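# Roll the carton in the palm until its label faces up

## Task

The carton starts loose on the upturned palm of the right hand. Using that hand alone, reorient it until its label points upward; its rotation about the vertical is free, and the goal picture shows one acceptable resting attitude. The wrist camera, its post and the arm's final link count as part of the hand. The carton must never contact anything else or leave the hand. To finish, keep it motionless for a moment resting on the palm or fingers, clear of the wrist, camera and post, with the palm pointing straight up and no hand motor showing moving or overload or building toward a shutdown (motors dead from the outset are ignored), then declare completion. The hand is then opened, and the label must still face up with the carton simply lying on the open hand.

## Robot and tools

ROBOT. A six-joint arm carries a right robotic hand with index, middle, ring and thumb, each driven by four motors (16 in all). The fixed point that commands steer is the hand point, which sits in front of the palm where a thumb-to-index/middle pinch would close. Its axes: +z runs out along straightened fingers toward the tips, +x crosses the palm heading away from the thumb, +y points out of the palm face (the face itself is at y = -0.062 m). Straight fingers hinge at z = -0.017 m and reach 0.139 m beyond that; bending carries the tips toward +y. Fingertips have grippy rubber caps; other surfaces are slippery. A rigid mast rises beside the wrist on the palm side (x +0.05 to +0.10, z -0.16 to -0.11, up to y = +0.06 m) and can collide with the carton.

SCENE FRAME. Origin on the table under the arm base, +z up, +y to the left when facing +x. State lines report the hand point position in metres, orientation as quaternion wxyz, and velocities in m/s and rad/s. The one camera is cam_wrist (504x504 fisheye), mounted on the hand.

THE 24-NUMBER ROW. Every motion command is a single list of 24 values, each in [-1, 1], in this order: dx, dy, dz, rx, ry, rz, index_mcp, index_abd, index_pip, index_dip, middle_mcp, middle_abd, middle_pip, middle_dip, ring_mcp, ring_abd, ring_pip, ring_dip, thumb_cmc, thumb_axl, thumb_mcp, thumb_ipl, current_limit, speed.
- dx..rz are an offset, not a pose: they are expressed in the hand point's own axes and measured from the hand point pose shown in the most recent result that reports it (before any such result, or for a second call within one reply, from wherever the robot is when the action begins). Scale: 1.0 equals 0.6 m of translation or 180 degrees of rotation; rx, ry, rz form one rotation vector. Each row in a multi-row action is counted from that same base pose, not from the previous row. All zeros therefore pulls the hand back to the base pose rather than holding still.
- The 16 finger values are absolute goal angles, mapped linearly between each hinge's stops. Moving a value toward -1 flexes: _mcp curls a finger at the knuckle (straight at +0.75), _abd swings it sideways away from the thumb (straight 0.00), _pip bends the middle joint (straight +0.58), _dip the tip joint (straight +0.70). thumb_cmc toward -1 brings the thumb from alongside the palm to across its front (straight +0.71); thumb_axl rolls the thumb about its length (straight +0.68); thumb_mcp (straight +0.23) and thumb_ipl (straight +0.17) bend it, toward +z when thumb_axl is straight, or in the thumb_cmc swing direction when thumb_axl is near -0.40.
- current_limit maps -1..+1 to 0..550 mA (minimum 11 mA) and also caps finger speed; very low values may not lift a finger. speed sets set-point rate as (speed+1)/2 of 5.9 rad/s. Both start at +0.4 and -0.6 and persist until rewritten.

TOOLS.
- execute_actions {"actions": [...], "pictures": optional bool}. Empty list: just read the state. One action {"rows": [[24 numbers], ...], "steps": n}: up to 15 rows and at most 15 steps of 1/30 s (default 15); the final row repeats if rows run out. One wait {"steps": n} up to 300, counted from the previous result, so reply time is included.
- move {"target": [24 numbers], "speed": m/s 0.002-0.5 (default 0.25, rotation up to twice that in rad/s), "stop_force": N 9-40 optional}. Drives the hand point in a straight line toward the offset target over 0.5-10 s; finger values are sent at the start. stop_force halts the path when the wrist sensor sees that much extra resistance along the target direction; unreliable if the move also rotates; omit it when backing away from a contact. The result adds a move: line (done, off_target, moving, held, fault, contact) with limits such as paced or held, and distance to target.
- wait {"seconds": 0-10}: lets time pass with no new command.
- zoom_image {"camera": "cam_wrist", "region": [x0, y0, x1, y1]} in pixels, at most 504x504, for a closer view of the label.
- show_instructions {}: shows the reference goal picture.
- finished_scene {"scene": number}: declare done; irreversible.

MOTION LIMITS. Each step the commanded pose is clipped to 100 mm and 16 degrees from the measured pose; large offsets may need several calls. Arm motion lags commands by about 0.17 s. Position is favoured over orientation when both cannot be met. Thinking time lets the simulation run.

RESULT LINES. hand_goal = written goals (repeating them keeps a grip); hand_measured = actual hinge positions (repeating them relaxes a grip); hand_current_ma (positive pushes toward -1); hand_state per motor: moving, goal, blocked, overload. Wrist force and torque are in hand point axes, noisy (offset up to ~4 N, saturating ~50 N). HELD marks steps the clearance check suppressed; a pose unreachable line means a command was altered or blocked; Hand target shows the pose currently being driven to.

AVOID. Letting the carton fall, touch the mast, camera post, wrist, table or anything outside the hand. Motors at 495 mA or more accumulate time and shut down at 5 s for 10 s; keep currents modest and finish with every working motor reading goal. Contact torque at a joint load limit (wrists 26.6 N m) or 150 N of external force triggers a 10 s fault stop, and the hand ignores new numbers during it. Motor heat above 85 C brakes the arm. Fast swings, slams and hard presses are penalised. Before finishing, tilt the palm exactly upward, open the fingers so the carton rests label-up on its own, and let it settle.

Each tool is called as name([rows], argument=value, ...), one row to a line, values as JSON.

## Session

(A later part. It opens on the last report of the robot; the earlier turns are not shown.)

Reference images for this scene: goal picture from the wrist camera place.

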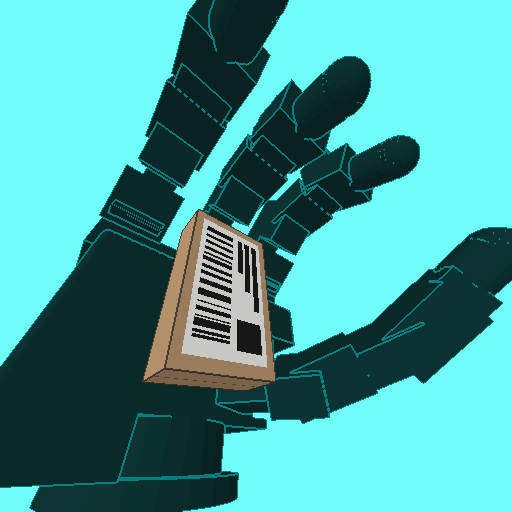

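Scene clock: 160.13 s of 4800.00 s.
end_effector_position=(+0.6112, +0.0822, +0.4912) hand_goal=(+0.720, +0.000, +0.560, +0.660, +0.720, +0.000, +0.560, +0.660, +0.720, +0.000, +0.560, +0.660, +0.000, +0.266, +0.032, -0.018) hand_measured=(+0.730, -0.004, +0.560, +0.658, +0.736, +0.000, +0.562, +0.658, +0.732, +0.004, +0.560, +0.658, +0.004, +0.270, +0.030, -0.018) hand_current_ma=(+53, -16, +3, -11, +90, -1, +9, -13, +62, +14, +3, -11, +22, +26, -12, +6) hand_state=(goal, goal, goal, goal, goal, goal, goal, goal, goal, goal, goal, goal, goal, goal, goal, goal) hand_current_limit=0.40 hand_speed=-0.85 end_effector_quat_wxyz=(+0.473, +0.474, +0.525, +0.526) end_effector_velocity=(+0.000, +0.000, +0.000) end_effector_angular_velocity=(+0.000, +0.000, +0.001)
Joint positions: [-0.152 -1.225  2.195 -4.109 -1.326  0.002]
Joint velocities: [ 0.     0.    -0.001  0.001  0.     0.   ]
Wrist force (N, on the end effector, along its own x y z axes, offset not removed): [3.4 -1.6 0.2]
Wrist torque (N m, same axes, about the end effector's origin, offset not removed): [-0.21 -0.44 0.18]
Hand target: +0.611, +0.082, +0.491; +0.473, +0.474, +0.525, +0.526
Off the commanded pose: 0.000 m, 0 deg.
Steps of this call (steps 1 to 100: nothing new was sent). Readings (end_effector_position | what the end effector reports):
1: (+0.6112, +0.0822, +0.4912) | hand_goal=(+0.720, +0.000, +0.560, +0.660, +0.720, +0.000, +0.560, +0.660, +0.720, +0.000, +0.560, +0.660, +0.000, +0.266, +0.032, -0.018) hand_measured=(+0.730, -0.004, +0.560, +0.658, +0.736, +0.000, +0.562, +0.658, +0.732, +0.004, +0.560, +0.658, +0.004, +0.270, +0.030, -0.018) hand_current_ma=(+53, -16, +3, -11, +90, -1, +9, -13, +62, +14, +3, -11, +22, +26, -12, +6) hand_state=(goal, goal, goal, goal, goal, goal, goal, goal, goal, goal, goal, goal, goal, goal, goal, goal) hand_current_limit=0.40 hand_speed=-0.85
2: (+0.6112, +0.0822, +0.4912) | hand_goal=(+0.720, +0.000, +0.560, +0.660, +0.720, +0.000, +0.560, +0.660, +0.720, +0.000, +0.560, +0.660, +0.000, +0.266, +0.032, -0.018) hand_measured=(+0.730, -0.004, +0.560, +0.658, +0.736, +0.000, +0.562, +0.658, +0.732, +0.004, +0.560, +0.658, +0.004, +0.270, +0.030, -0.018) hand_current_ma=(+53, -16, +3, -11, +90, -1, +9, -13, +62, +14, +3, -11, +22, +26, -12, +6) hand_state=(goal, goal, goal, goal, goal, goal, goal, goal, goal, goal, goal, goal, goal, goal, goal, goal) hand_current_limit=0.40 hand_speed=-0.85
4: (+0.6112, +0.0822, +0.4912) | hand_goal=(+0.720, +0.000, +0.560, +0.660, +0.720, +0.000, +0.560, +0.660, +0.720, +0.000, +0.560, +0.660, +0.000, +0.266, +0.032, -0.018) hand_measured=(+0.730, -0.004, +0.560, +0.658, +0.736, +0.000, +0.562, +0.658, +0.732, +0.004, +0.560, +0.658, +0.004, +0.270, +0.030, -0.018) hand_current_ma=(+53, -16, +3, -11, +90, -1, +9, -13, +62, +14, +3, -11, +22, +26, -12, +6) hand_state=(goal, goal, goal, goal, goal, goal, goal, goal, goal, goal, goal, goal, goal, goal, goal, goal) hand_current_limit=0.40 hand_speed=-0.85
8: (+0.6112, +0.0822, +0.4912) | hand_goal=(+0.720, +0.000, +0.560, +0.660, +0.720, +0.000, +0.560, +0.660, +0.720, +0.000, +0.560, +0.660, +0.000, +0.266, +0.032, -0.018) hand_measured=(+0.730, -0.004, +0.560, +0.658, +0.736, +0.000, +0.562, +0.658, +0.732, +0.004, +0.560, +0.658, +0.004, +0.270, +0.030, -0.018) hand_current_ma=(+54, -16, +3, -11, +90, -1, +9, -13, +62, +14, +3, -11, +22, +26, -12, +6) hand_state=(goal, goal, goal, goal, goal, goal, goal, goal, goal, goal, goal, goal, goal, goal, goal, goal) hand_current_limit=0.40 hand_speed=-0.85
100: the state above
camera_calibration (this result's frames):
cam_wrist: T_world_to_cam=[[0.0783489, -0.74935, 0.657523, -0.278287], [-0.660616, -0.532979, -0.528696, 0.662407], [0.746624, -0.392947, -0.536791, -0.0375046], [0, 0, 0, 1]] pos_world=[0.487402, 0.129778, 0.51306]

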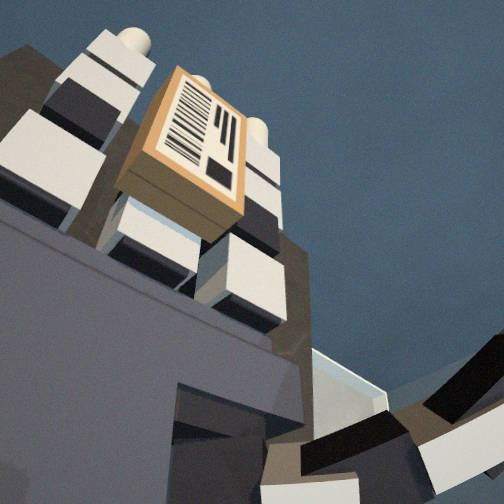

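finished_scene(scene=2)

The scene is finished: the task was done.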